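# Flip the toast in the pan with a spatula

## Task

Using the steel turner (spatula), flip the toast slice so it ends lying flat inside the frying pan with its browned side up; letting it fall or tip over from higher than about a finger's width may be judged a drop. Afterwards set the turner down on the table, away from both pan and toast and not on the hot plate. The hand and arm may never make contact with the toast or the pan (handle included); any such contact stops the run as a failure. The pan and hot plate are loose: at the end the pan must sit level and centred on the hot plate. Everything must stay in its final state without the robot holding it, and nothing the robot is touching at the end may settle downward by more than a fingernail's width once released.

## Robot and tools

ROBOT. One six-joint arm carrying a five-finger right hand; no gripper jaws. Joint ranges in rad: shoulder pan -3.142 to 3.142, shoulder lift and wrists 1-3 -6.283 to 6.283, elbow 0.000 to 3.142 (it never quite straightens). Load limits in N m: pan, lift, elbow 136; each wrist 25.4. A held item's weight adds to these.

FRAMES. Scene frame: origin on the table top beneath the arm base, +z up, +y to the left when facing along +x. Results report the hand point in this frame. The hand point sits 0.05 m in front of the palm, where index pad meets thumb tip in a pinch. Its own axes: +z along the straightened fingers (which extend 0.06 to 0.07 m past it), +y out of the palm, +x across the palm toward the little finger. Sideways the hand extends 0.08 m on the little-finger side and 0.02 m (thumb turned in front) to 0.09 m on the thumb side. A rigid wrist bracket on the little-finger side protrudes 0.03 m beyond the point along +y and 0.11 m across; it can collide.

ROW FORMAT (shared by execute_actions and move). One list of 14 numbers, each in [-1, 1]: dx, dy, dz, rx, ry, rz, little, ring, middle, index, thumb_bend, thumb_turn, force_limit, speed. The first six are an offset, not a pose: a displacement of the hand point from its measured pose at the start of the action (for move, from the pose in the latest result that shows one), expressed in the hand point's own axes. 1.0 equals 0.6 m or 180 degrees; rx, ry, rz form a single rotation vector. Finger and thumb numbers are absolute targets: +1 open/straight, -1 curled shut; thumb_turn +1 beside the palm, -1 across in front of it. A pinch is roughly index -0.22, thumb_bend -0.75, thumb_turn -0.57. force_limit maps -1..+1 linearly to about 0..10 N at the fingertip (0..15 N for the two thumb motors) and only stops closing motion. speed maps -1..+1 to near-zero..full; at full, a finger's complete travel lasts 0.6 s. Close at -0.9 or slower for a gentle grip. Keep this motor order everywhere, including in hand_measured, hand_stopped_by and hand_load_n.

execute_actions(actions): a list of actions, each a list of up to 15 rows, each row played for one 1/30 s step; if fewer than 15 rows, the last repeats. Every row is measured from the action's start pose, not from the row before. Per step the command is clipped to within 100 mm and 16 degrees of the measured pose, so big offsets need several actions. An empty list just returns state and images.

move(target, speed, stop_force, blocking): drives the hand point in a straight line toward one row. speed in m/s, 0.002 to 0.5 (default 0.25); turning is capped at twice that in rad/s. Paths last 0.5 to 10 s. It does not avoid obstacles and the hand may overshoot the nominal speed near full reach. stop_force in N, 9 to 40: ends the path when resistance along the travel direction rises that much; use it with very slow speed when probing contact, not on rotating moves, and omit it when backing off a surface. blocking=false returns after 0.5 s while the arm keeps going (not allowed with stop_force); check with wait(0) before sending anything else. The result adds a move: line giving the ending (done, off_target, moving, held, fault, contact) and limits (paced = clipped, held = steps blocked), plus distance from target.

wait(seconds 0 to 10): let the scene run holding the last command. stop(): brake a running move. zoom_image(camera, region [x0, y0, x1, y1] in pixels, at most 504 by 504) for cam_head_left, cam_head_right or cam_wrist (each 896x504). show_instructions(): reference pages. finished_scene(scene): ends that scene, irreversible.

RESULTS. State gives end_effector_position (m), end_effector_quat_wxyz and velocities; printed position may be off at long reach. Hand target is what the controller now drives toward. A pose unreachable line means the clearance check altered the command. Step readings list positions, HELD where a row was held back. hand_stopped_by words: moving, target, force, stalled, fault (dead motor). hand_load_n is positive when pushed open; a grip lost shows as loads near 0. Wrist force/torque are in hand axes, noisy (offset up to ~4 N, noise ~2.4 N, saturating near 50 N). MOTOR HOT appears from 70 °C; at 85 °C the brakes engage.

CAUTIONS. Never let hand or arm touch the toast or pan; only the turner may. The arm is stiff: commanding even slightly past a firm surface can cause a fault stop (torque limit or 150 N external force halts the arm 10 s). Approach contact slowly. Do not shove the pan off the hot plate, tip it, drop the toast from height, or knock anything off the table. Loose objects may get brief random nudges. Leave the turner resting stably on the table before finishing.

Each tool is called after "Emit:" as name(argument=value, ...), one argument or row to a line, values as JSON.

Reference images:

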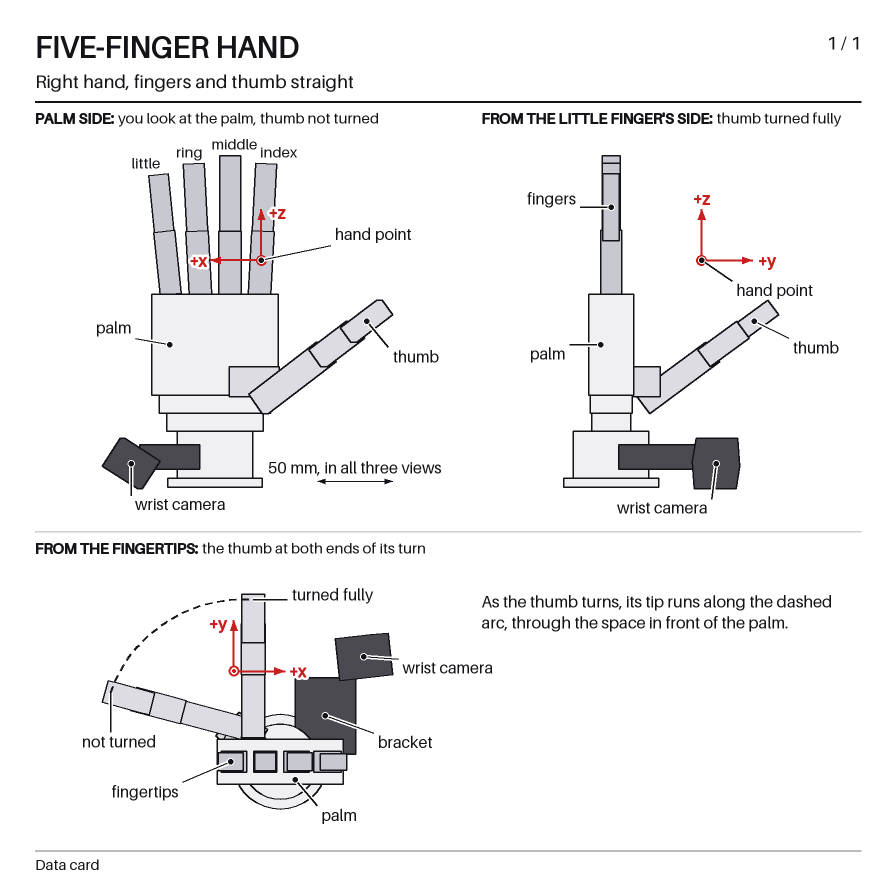

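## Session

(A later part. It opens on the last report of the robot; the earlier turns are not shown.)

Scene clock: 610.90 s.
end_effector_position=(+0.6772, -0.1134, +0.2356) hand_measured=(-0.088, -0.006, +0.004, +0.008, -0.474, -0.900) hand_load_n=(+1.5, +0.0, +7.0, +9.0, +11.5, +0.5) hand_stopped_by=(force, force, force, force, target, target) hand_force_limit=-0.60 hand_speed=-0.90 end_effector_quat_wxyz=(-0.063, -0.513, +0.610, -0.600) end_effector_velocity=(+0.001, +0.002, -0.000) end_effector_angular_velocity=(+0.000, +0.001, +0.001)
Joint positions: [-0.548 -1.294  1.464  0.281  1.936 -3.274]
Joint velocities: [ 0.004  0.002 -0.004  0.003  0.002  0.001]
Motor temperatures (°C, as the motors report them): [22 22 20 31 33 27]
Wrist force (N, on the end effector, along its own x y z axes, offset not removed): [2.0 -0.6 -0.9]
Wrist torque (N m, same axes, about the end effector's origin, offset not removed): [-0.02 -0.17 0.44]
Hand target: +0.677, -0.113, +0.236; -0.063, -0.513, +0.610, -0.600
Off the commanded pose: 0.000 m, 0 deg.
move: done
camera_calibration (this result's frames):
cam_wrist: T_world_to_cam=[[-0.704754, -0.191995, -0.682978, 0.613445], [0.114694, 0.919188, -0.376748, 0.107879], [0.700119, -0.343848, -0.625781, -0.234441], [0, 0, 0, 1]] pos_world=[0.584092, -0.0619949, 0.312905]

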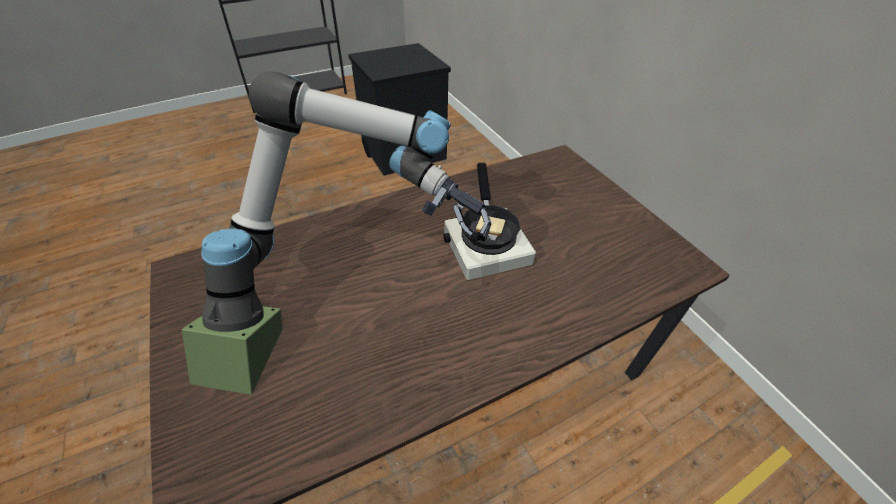

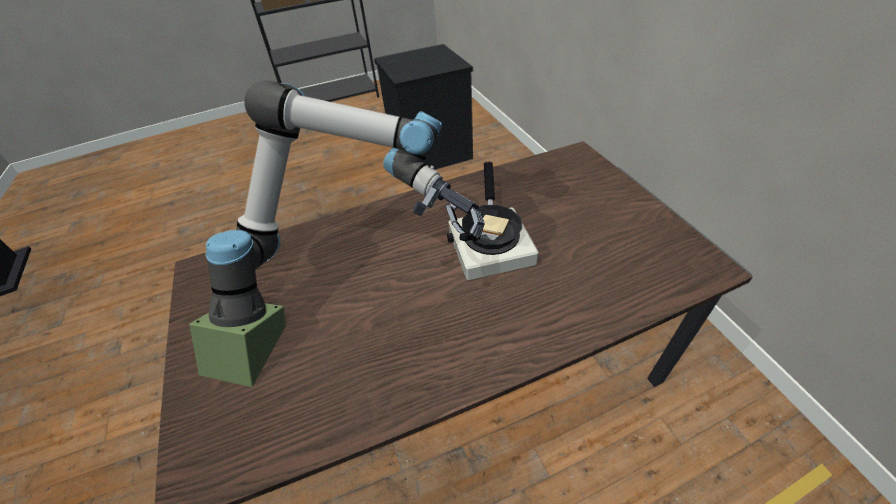

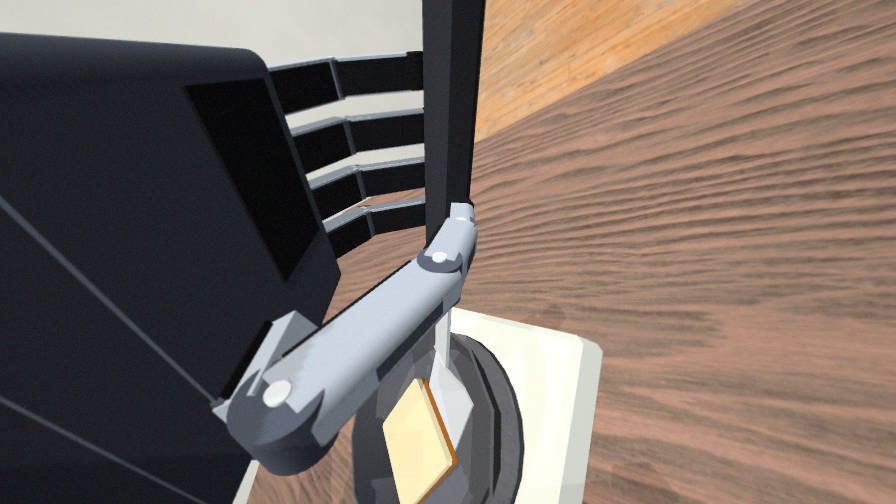

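Emit:
move(
  target=[0.0053, -0.0276, -0.0105, 0, 0, 0, -0.45, -0.4, -0.4, -0.4, -0.48, -0.9, -0.6, -0.9],
  speed=0.012,
)

Emit:
zoom_image(
  camera="cam_wrist",
  region=[340, 324, 540, 504],
)

Scene clock: 616.67 s.
end_effector_position=(+0.6839, -0.1061, +0.2505) hand_measured=(-0.088, -0.006, +0.004, +0.008, -0.474, -0.900) hand_load_n=(+1.5, +0.0, +6.5, +9.0, +11.5, +0.5) hand_stopped_by=(force, force, force, force, target, target) hand_force_limit=-0.60 hand_speed=-0.90 end_effector_quat_wxyz=(-0.063, -0.513, +0.610, -0.600) end_effector_velocity=(+0.001, +0.001, +0.002) end_effector_angular_velocity=(-0.000, +0.001, -0.000)
Joint positions: [-0.545 -1.295  1.42   0.327  1.938 -3.272]
Joint velocities: [ 0.     0.    -0.006  0.006  0.001 -0.   ]
Motor temperatures (°C, as the motors report them): [22 22 20 31 33 27]
Wrist force (N, on the end effector, along its own x y z axes, offset not removed): [-0.5 1.6 -0.1]
Wrist torque (N m, same axes, about the end effector's origin, offset not removed): [0.16 0.07 0.06]
Hand target: +0.684, -0.106, +0.251; -0.063, -0.513, +0.610, -0.600
Off the commanded pose: 0.000 m, 0 deg.
move: done
camera_calibration (this result's frames):
cam_wrist: T_world_to_cam=[[-0.704738, -0.192013, -0.68299, 0.629658], [0.114685, 0.919187, -0.376753, 0.105999], [0.700137, -0.343841, -0.625765, -0.227313], [0, 0, 0, 1]] pos_world=[0.590738, -0.0546897, 0.327741]

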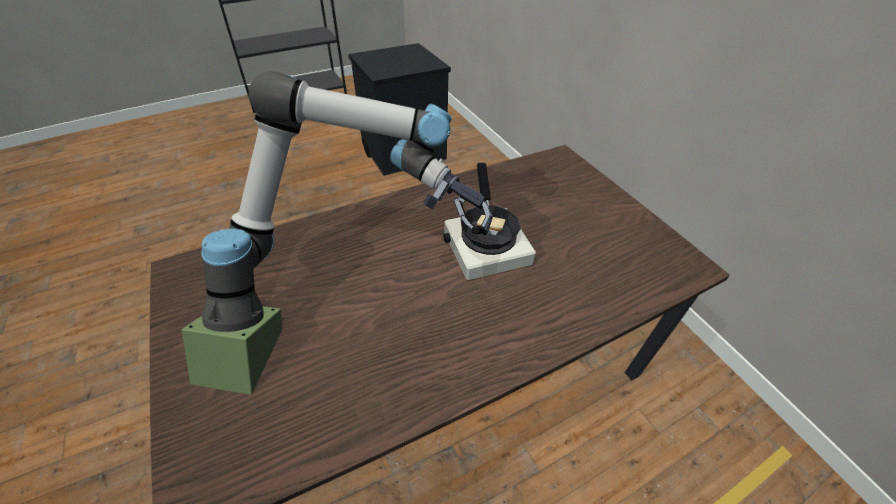

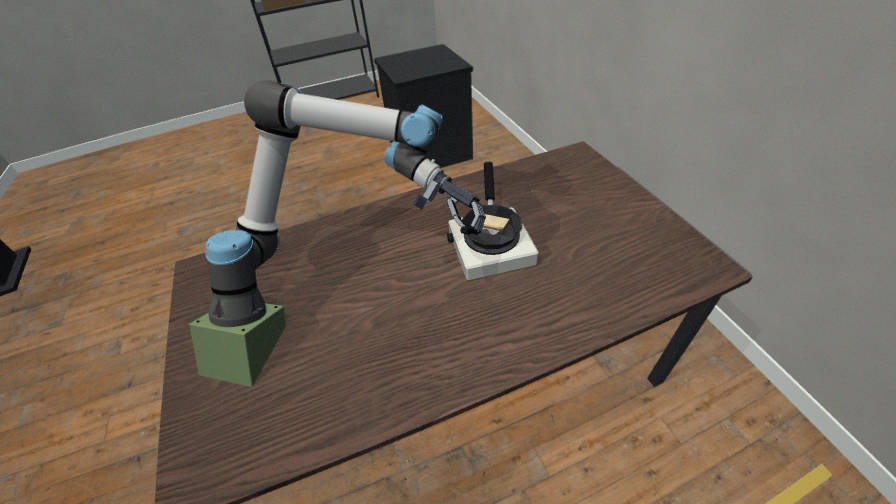

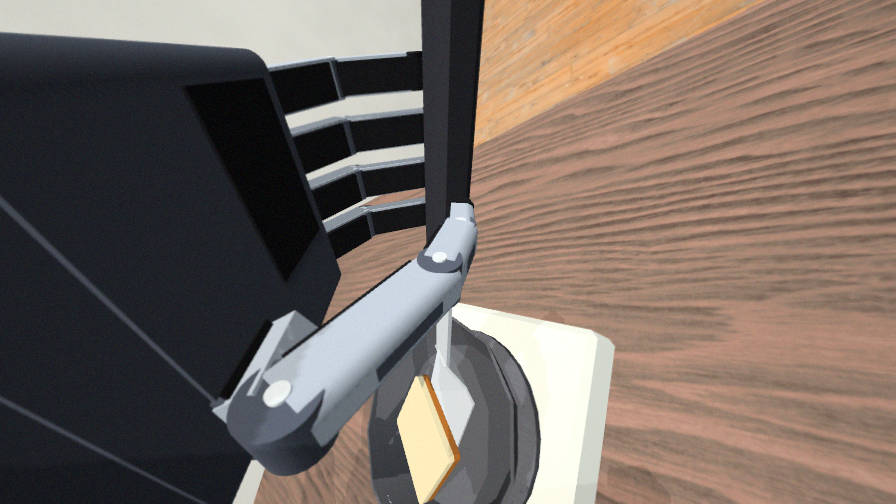

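Region (340, 324, 540, 504) of cam_wrist's 896x504 image, scaled by 2.520, with more detail than that image has; it fills the top 454 rows of this view, and the rest is white.

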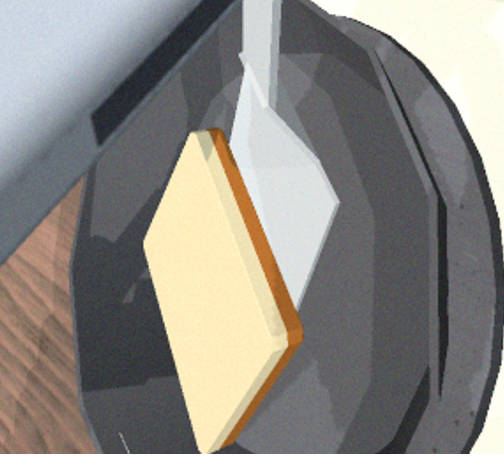

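Emit:
move(
  target=[0.0053, -0.0276, -0.0105, 0, 0, 0, -0.45, -0.4, -0.4, -0.4, -0.48, -0.9, -0.6, -0.9],
  speed=0.012,
)

Emit:
zoom_image(
  camera="cam_wrist",
  region=[350, 324, 550, 504],
)

Emit:
zoom_image(
  camera="cam_head_right",
  region=[440, 170, 550, 270],
)

Scene clock: 621.70 s.
end_effector_position=(+0.6905, -0.0988, +0.2653) hand_measured=(-0.088, -0.006, +0.004, +0.008, -0.474, -0.900) hand_load_n=(+1.5, +0.0, +6.5, +9.0, +11.5, +0.5) hand_stopped_by=(force, force, force, force, target, target) hand_force_limit=-0.60 hand_speed=-0.90 end_effector_quat_wxyz=(-0.063, -0.513, +0.610, -0.600) end_effector_velocity=(+0.001, +0.000, +0.002) end_effector_angular_velocity=(-0.001, +0.001, +0.000)
Joint positions: [-0.543 -1.294  1.374  0.373  1.941 -3.271]
Joint velocities: [-0.     0.    -0.006  0.005  0.    -0.002]
Motor temperatures (°C, as the motors report them): [22 22 20 31 33 27]
Wrist force (N, on the end effector, along its own x y z axes, offset not removed): [-0.6 3.1 -0.9]
Wrist torque (N m, same axes, about the end effector's origin, offset not removed): [0.54 0.07 0.23]
Hand target: +0.691, -0.099, +0.265; -0.063, -0.513, +0.610, -0.600
Off the commanded pose: 0.000 m, 0 deg.
move: done
camera_calibration (this result's frames):
cam_wrist: T_world_to_cam=[[-0.704726, -0.192028, -0.682998, 0.645869], [0.114675, 0.919187, -0.376756, 0.10412], [0.70015, -0.343833, -0.625754, -0.220184], [0, 0, 0, 1]] pos_world=[0.597383, -0.0473875, 0.342574]

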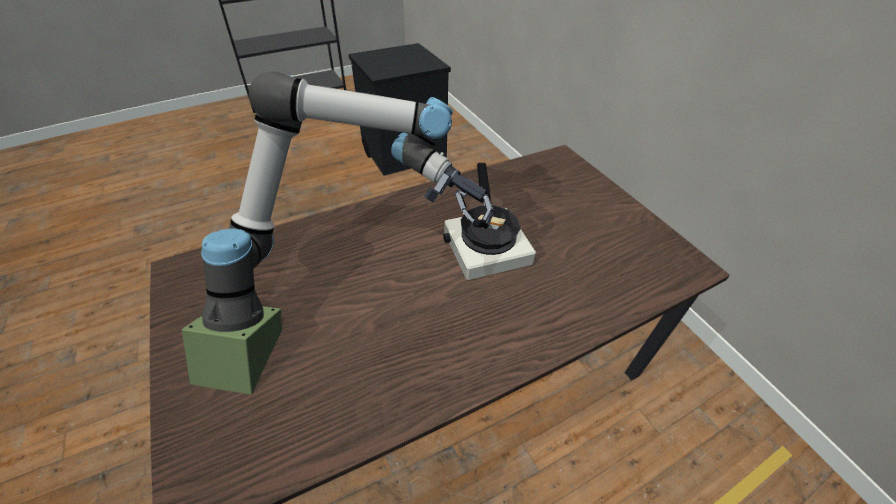

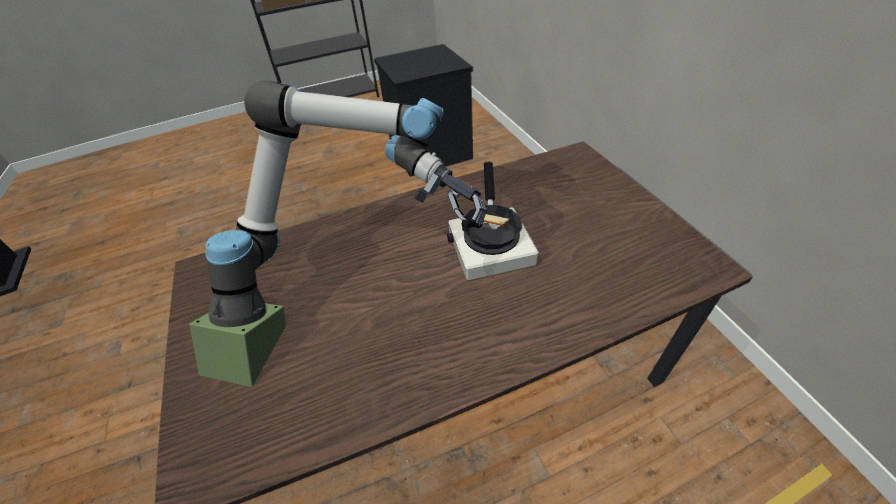

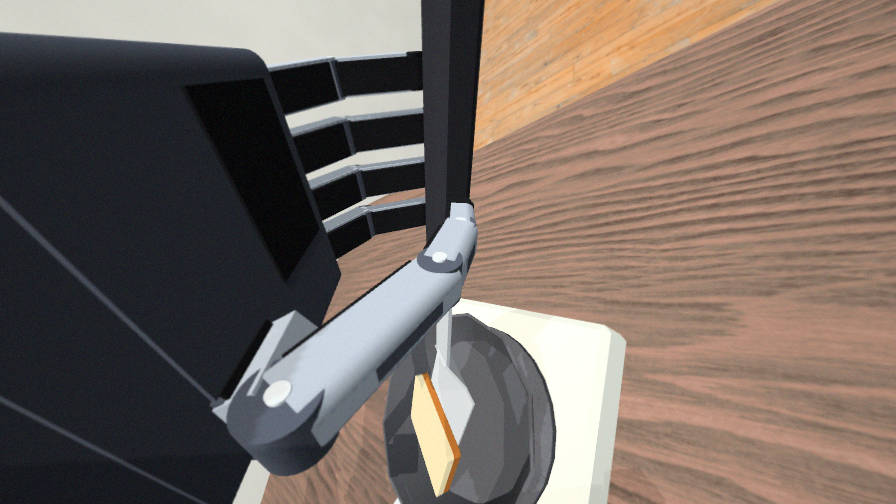

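Region (350, 324, 550, 504) of cam_wrist's 896x504 image, scaled by 2.520, with more detail than that image has; it fills the top 454 rows of this view, and the rest is white.

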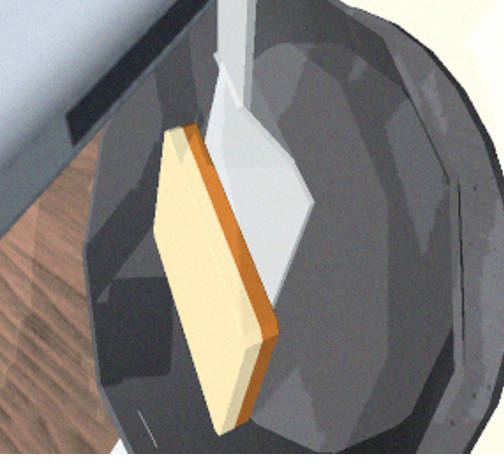

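Region (440, 170, 550, 270) of cam_head_right's 896x504 image, scaled by 4.582, with more detail than that image has; it fills the top 458 rows of this view, and the rest is white.

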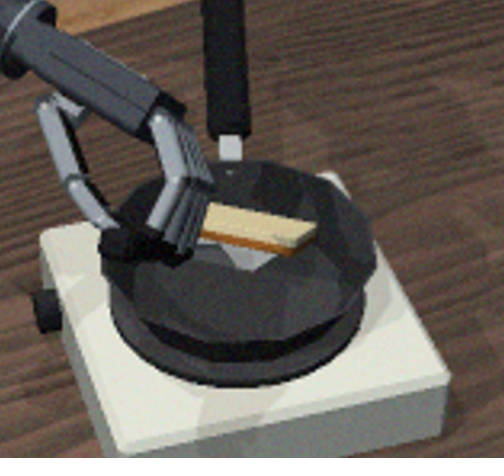

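Emit:
move(
  target=[-0.0063, -0.0209, -0.0076, 0, 0, 0, -0.45, -0.4, -0.4, -0.4, -0.48, -0.9, -0.6, -0.9],
  speed=0.01,
)

Emit:
zoom_image(
  camera="cam_wrist",
  region=[350, 324, 550, 504],
)

Emit:
zoom_image(
  camera="cam_head_right",
  region=[440, 170, 550, 270],
)

Scene clock: 631.03 s.
end_effector_position=(+0.6985, -0.0901, +0.2722) hand_measured=(-0.088, -0.006, +0.004, +0.008, -0.474, -0.900) hand_load_n=(+1.5, +0.0, +6.5, +9.0, +11.5, +0.5) hand_stopped_by=(force, force, force, force, target, target) hand_force_limit=-0.60 hand_speed=-0.90 end_effector_quat_wxyz=(-0.063, -0.513, +0.610, -0.600) end_effector_velocity=(+0.001, +0.001, +0.001) end_effector_angular_velocity=(-0.001, +0.001, -0.000)
Joint positions: [-0.529 -1.283  1.331  0.408  1.953 -3.264]
Joint velocities: [ 0.001  0.002 -0.005  0.004  0.002 -0.   ]
Motor temperatures (°C, as the motors report them): [22 22 20 31 33 27]
Wrist force (N, on the end effector, along its own x y z axes, offset not removed): [-1.3 1.7 -1.3]
Wrist torque (N m, same axes, about the end effector's origin, offset not removed): [0.27 0.23 0.15]
Hand target: +0.699, -0.090, +0.272; -0.063, -0.513, +0.610, -0.600
Off the commanded pose: 0.000 m, 0 deg.
move: done
camera_calibration (this result's frames):
cam_wrist: T_world_to_cam=[[-0.704713, -0.192035, -0.683009, 0.657904], [0.114665, 0.919191, -0.376748, 0.0977966], [0.700165, -0.343816, -0.625747, -0.218454], [0, 0, 0, 1]] pos_world=[0.605374, -0.0386611, 0.349503]

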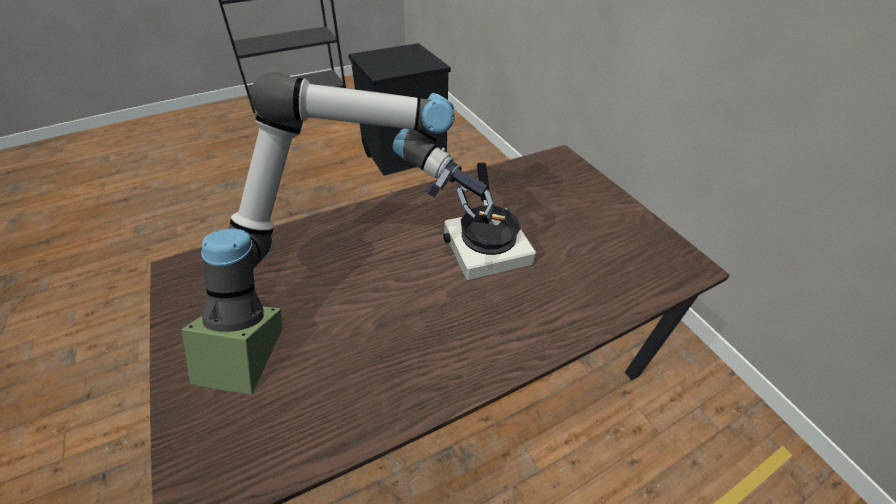

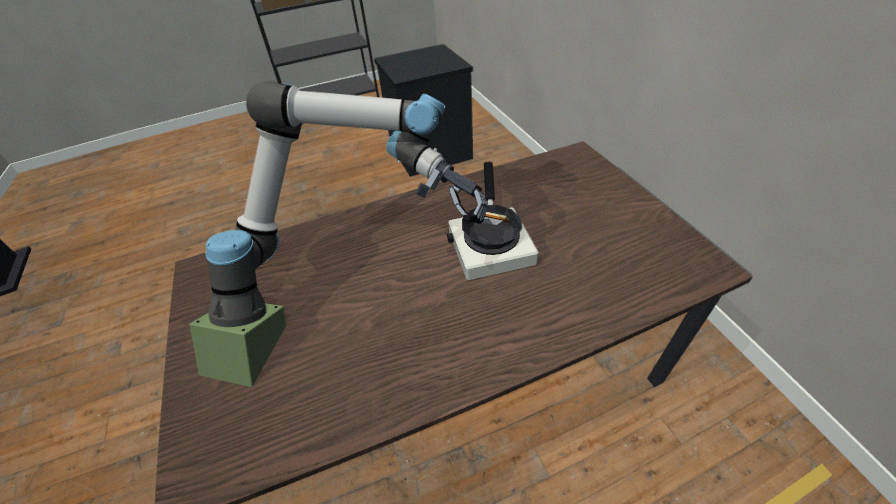

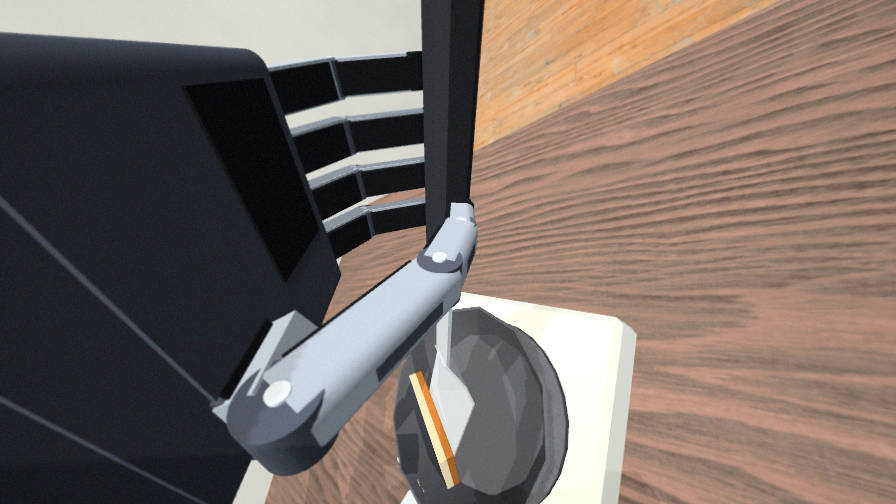

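Region (350, 324, 550, 504) of cam_wrist's 896x504 image, scaled by 2.520, with more detail than that image has; it fills the top 454 rows of this view, and the rest is white.

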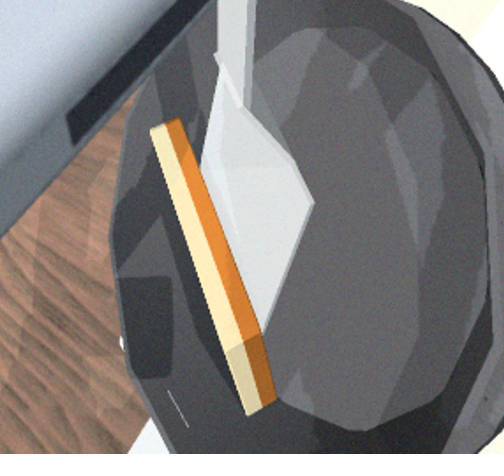

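Region (440, 170, 550, 270) of cam_head_right's 896x504 image, scaled by 4.582, with more detail than that image has; it fills the top 458 rows of this view, and the rest is white.

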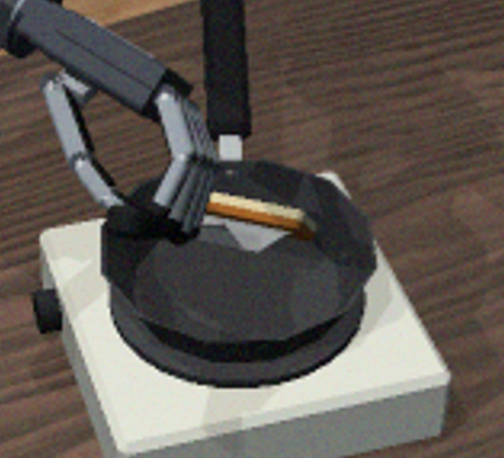

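Emit:
move(
  target=[-0.01422, -0.00429, -0.00118, 0, 0, 0, -0.45, -0.4, -0.4, -0.4, -0.48, -0.9, -0.6, -0.9],
  speed=0.008,
)

Emit:
zoom_image(
  camera="cam_wrist",
  region=[370, 344, 530, 504],
)

Emit:
zoom_image(
  camera="cam_head_right",
  region=[440, 170, 550, 270],
)

Scene clock: 641.83 s.
end_effector_position=(+0.7038, -0.0842, +0.2683) hand_measured=(-0.088, -0.006, +0.004, +0.008, -0.474, -0.900) hand_load_n=(+1.5, +0.0, +6.5, +9.0, +11.5, +0.5) hand_stopped_by=(force, force, force, force, target, target) hand_force_limit=-0.60 hand_speed=-0.90 end_effector_quat_wxyz=(-0.063, -0.513, +0.610, -0.600) end_effector_velocity=(+0.001, +0.001, +0.000) end_effector_angular_velocity=(-0.001, -0.001, +0.000)
Joint positions: [-0.511 -1.27   1.312  0.415  1.969 -3.256]
Joint velocities: [ 0.003  0.002 -0.003  0.001  0.003  0.001]
Motor temperatures (°C, as the motors report them): [22 22 20 31 33 27]
Wrist force (N, on the end effector, along its own x y z axes, offset not removed): [0.9 0.0 -0.5]
Wrist torque (N m, same axes, about the end effector's origin, offset not removed): [0.02 -0.12 0.21]
Hand target: +0.704, -0.084, +0.268; -0.063, -0.513, +0.610, -0.600
Off the commanded pose: 0.000 m, 0 deg.
move: done
camera_calibration (this result's frames):
cam_wrist: T_world_to_cam=[[-0.704705, -0.192032, -0.683018, 0.66008], [0.114657, 0.919199, -0.376732, 0.0903534], [0.700174, -0.343798, -0.625746, -0.22265], [0, 0, 0, 1]] pos_world=[0.610696, -0.0328431, 0.345563]

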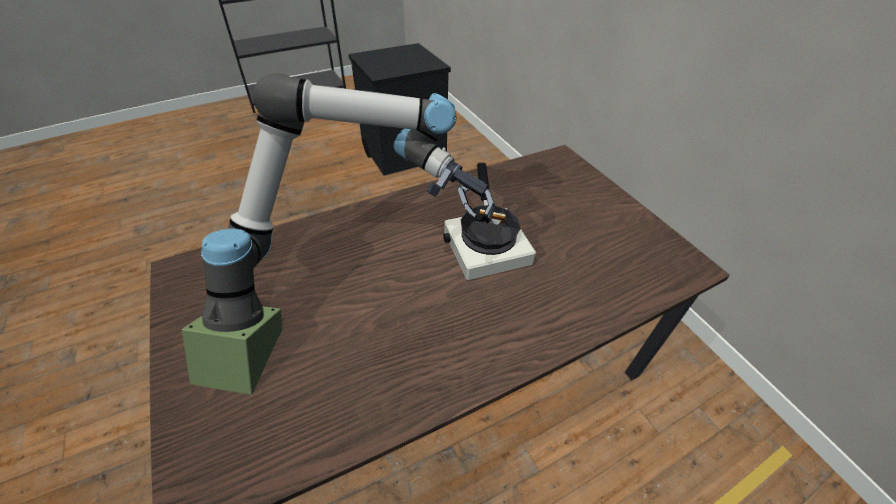

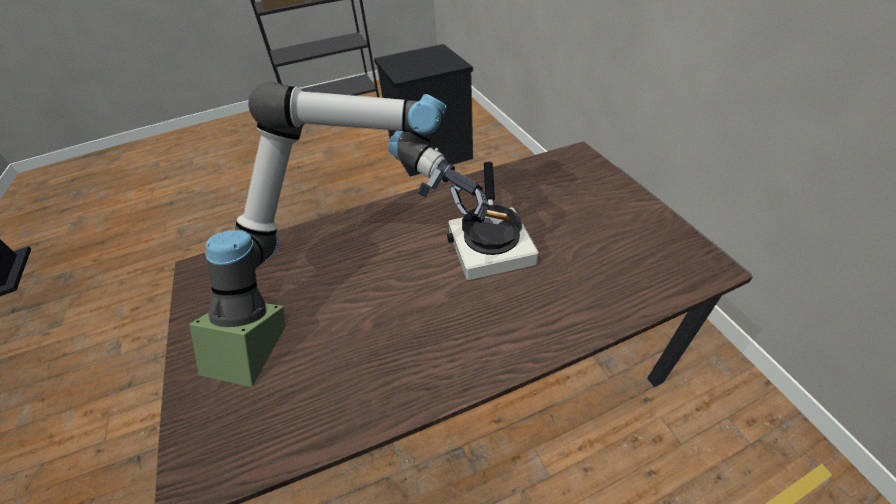

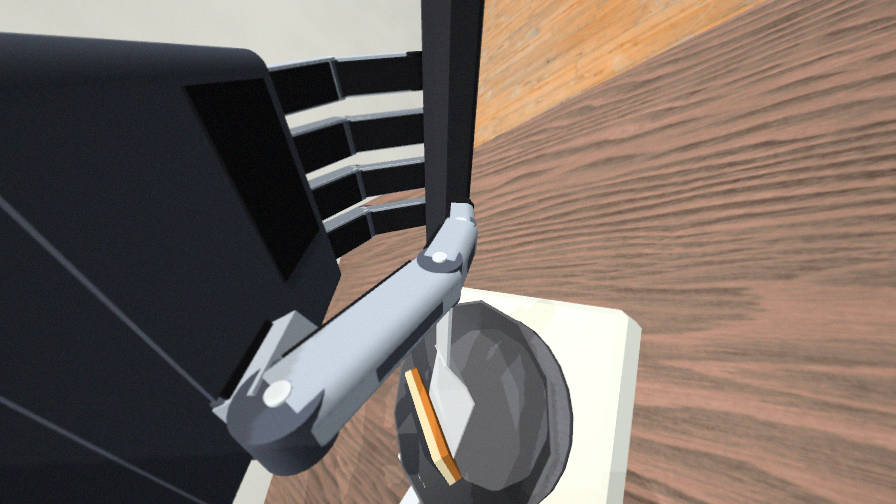

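Region (370, 344, 530, 504) of cam_wrist's 896x504 image, scaled by 3.150, with more detail than that image has.

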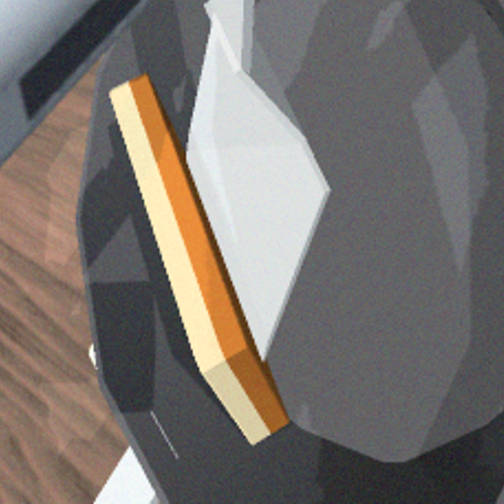

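Region (440, 170, 550, 270) of cam_head_right's 896x504 image, scaled by 4.582, with more detail than that image has; it fills the top 458 rows of this view, and the rest is white.

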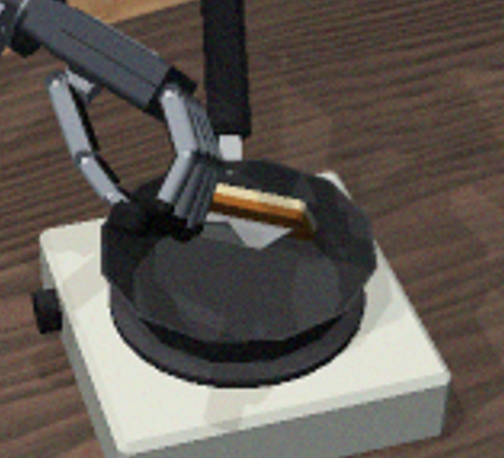

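Emit:
move(
  target=[-0.01187, -0.00431, -0.00126, 0, 0, 0, -0.45, -0.4, -0.4, -0.4, -0.48, -0.9, -0.6, -0.9],
  speed=0.007,
)

Emit:
zoom_image(
  camera="cam_wrist",
  region=[370, 344, 530, 504],
)

Emit:
zoom_image(
  camera="cam_head_right",
  region=[440, 170, 550, 270],
)

Scene clock: 646.77 s.
end_effector_position=(+0.7085, -0.0792, +0.2653) hand_measured=(-0.088, -0.006, +0.004, +0.008, -0.474, -0.900) hand_load_n=(+1.5, +0.0, +6.5, +9.0, +11.5, +0.5) hand_stopped_by=(force, force, force, force, target, target) hand_force_limit=-0.60 hand_speed=-0.90 end_effector_quat_wxyz=(-0.063, -0.513, +0.610, -0.600) end_effector_velocity=(+0.001, +0.001, +0.000) end_effector_angular_velocity=(-0.000, -0.001, +0.001)
Joint positions: [-0.496 -1.258  1.295  0.423  1.982 -3.249]
Joint velocities: [ 0.002  0.001 -0.003  0.001  0.002  0.001]
Motor temperatures (°C, as the motors report them): [22 22 20 31 33 27]
Wrist force (N, on the end effector, along its own x y z axes, offset not removed): [1.5 3.1 -1.0]
Wrist torque (N m, same axes, about the end effector's origin, offset not removed): [0.56 -0.29 0.38]
Hand target: +0.709, -0.079, +0.265; -0.063, -0.513, +0.610, -0.600
Off the commanded pose: 0.000 m, 0 deg.
move: done
camera_calibration (this result's frames):
cam_wrist: T_world_to_cam=[[-0.704698, -0.192031, -0.683026, 0.662316], [0.11465, 0.919205, -0.376719, 0.0840263], [0.700183, -0.343783, -0.625746, -0.226014], [0, 0, 0, 1]] pos_world=[0.615351, -0.0277521, 0.342606]

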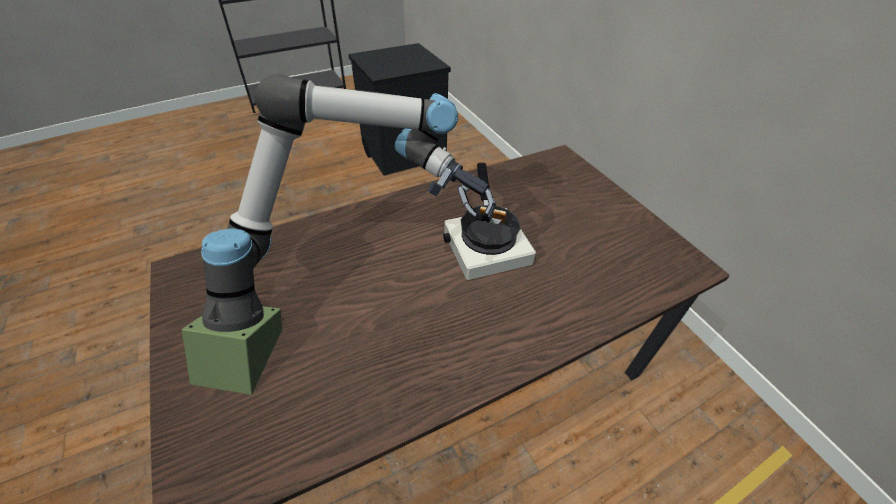

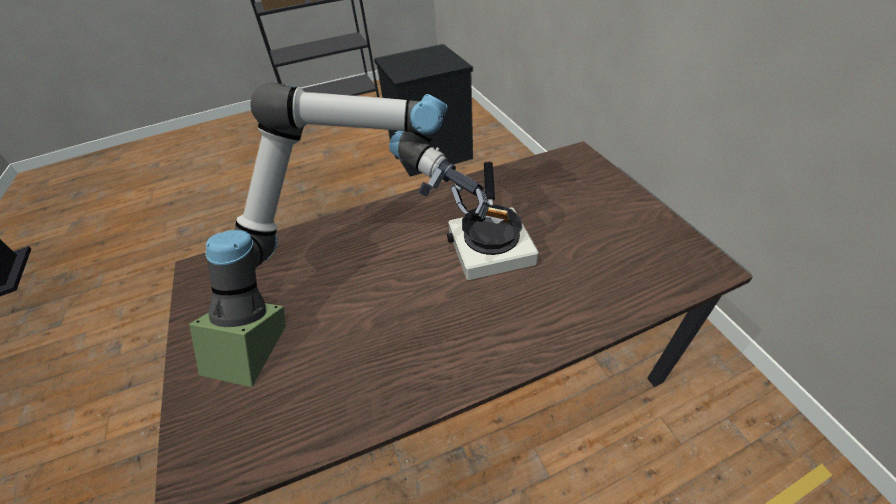

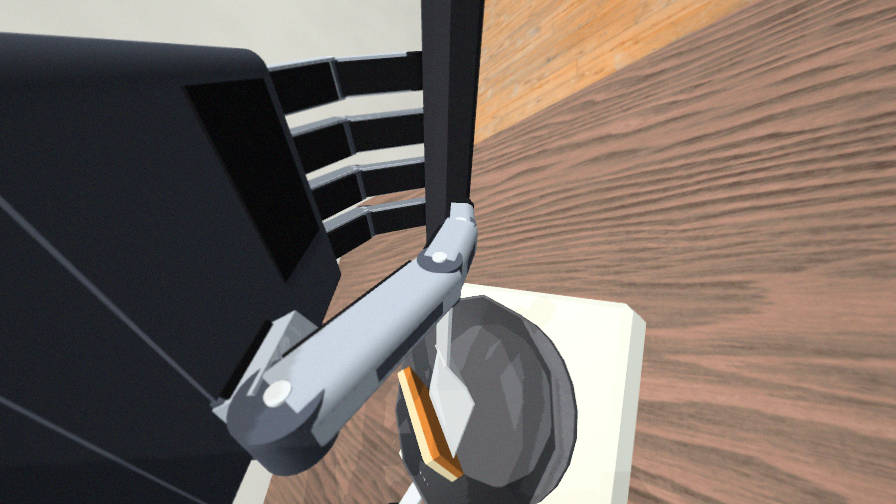

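Region (370, 344, 530, 504) of cam_wrist's 896x504 image, scaled by 3.150, with more detail than that image has.

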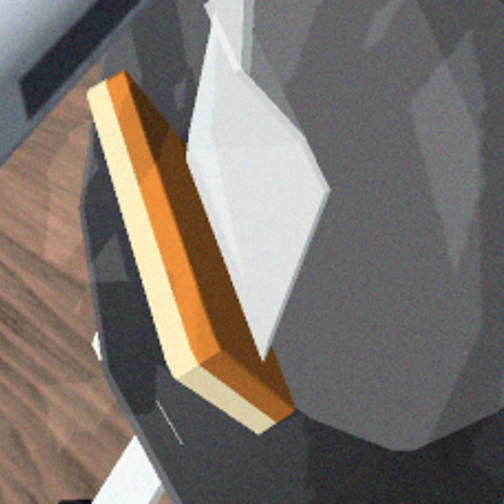

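Region (440, 170, 550, 270) of cam_head_right's 896x504 image, scaled by 4.582, with more detail than that image has; it fills the top 458 rows of this view, and the rest is white.

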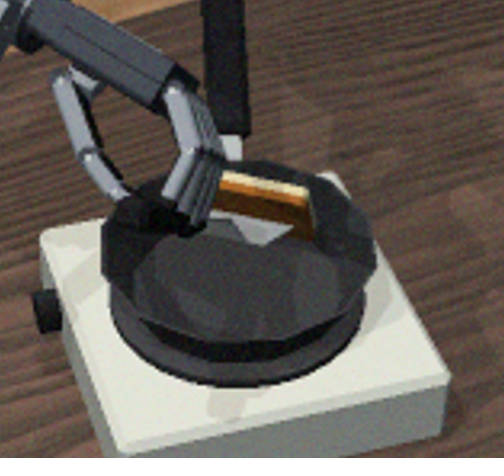

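Emit:
move(
  target=[-0.00951, -0.00433, -0.00134, 0, 0, 0, -0.45, -0.4, -0.4, -0.4, -0.48, -0.9, -0.6, -0.9],
  speed=0.006,
)

Emit:
zoom_image(
  camera="cam_wrist",
  region=[360, 344, 520, 504],
)

Emit:
zoom_image(
  camera="cam_head_right",
  region=[440, 170, 550, 270],
)

Scene clock: 653.40 s.
end_effector_position=(+0.7125, -0.0748, +0.2634) hand_measured=(-0.088, -0.006, +0.004, +0.008, -0.474, -0.900) hand_load_n=(+1.5, +0.0, +6.5, +9.0, +11.5, +0.5) hand_stopped_by=(force, force, force, force, target, target) hand_force_limit=-0.60 hand_speed=-0.90 end_effector_quat_wxyz=(-0.063, -0.513, +0.610, -0.600) end_effector_velocity=(+0.001, +0.001, -0.001) end_effector_angular_velocity=(+0.001, -0.000, -0.000)
Joint positions: [-0.485 -1.248  1.279  0.431  1.993 -3.243]
Joint velocities: [ 0.002  0.002 -0.003  0.002  0.001  0.002]
Motor temperatures (°C, as the motors report them): [22 22 20 31 33 27]
Wrist force (N, on the end effector, along its own x y z axes, offset not removed): [-0.1 3.7 -0.8]
Wrist torque (N m, same axes, about the end effector's origin, offset not removed): [0.55 -0.06 0.19]
Hand target: +0.713, -0.075, +0.263; -0.063, -0.513, +0.610, -0.600
Off the commanded pose: 0.000 m, 0 deg.
move: done
camera_calibration (this result's frames):
cam_wrist: T_world_to_cam=[[-0.704692, -0.19203, -0.683033, 0.664616], [0.114644, 0.91921, -0.37671, 0.0788196], [0.70019, -0.34377, -0.625744, -0.228541], [0, 0, 0, 1]] pos_world=[0.619336, -0.0233908, 0.340638]

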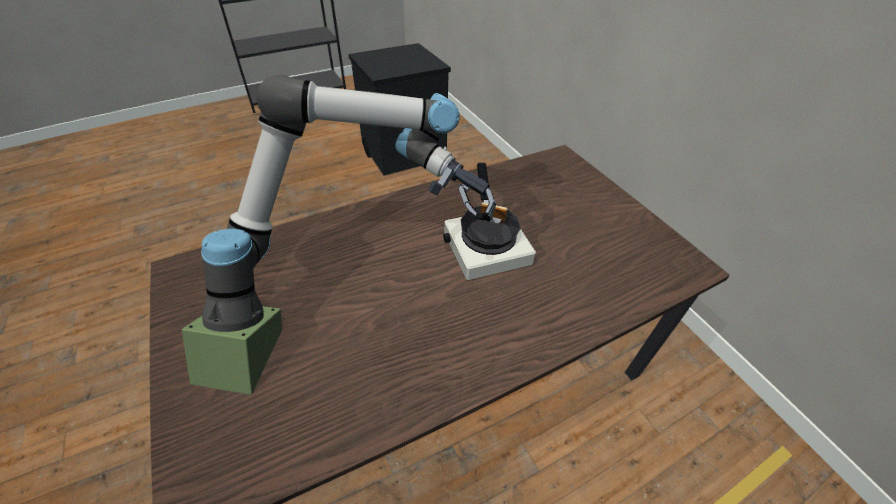

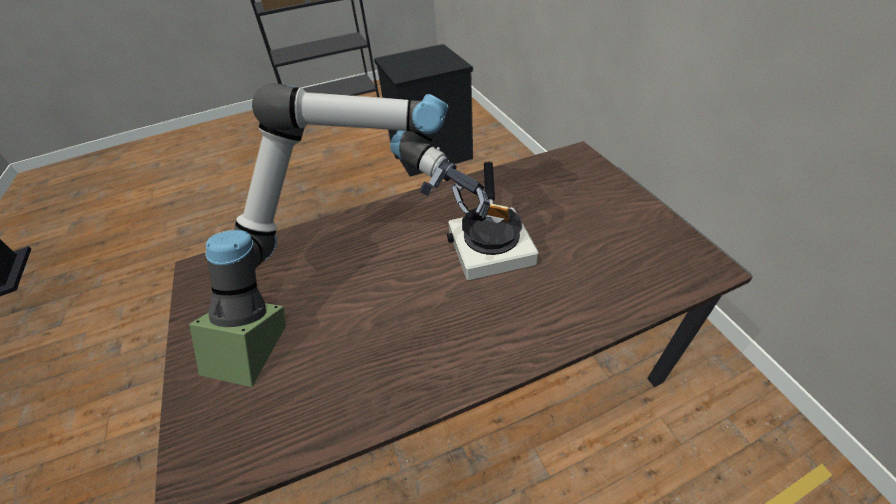

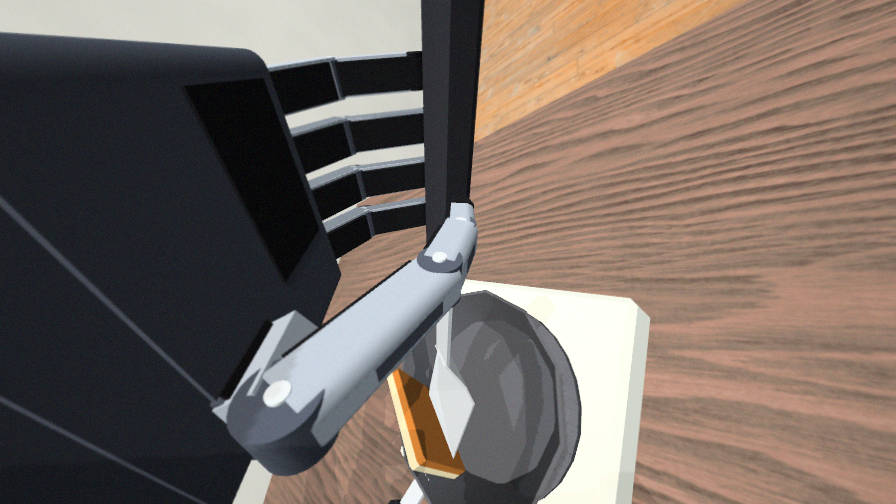

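Region (360, 344, 520, 504) of cam_wrist's 896x504 image, scaled by 3.150, with more detail than that image has.

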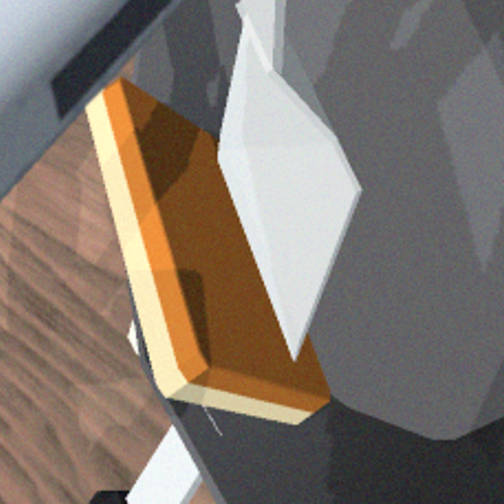

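Region (440, 170, 550, 270) of cam_head_right's 896x504 image, scaled by 4.582, with more detail than that image has; it fills the top 458 rows of this view, and the rest is white.

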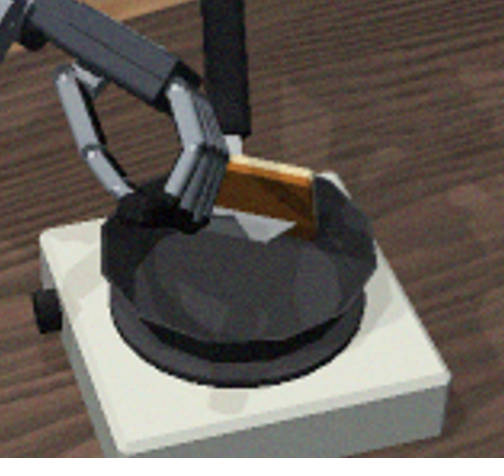

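Emit:
zoom_image(
  camera="cam_wrist",
  region=[430, 440, 494, 494],
)

Emit:
zoom_image(
  camera="cam_head_left",
  region=[455, 190, 530, 250],
)

Region (430, 440, 494, 494) of cam_wrist's 896x504 image, scaled by 7.875, with more detail than that image has; it fills the top 425 rows of this view, and the rest is white.

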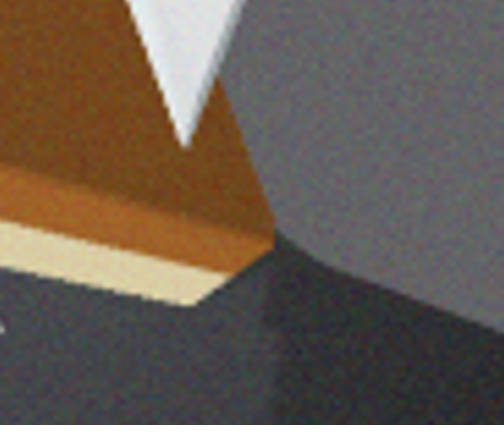

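Region (455, 190, 530, 250) of cam_head_left's 896x504 image, scaled by 6.720, with more detail than that image has; it fills the top 403 rows of this view, and the rest is white.

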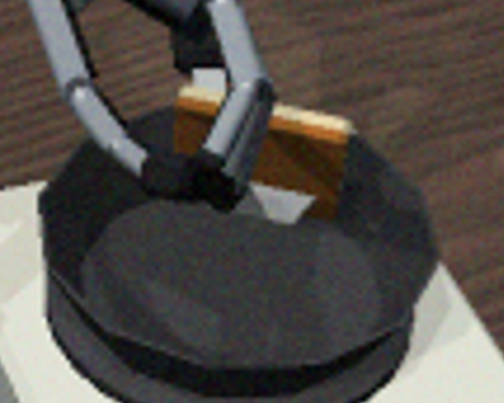

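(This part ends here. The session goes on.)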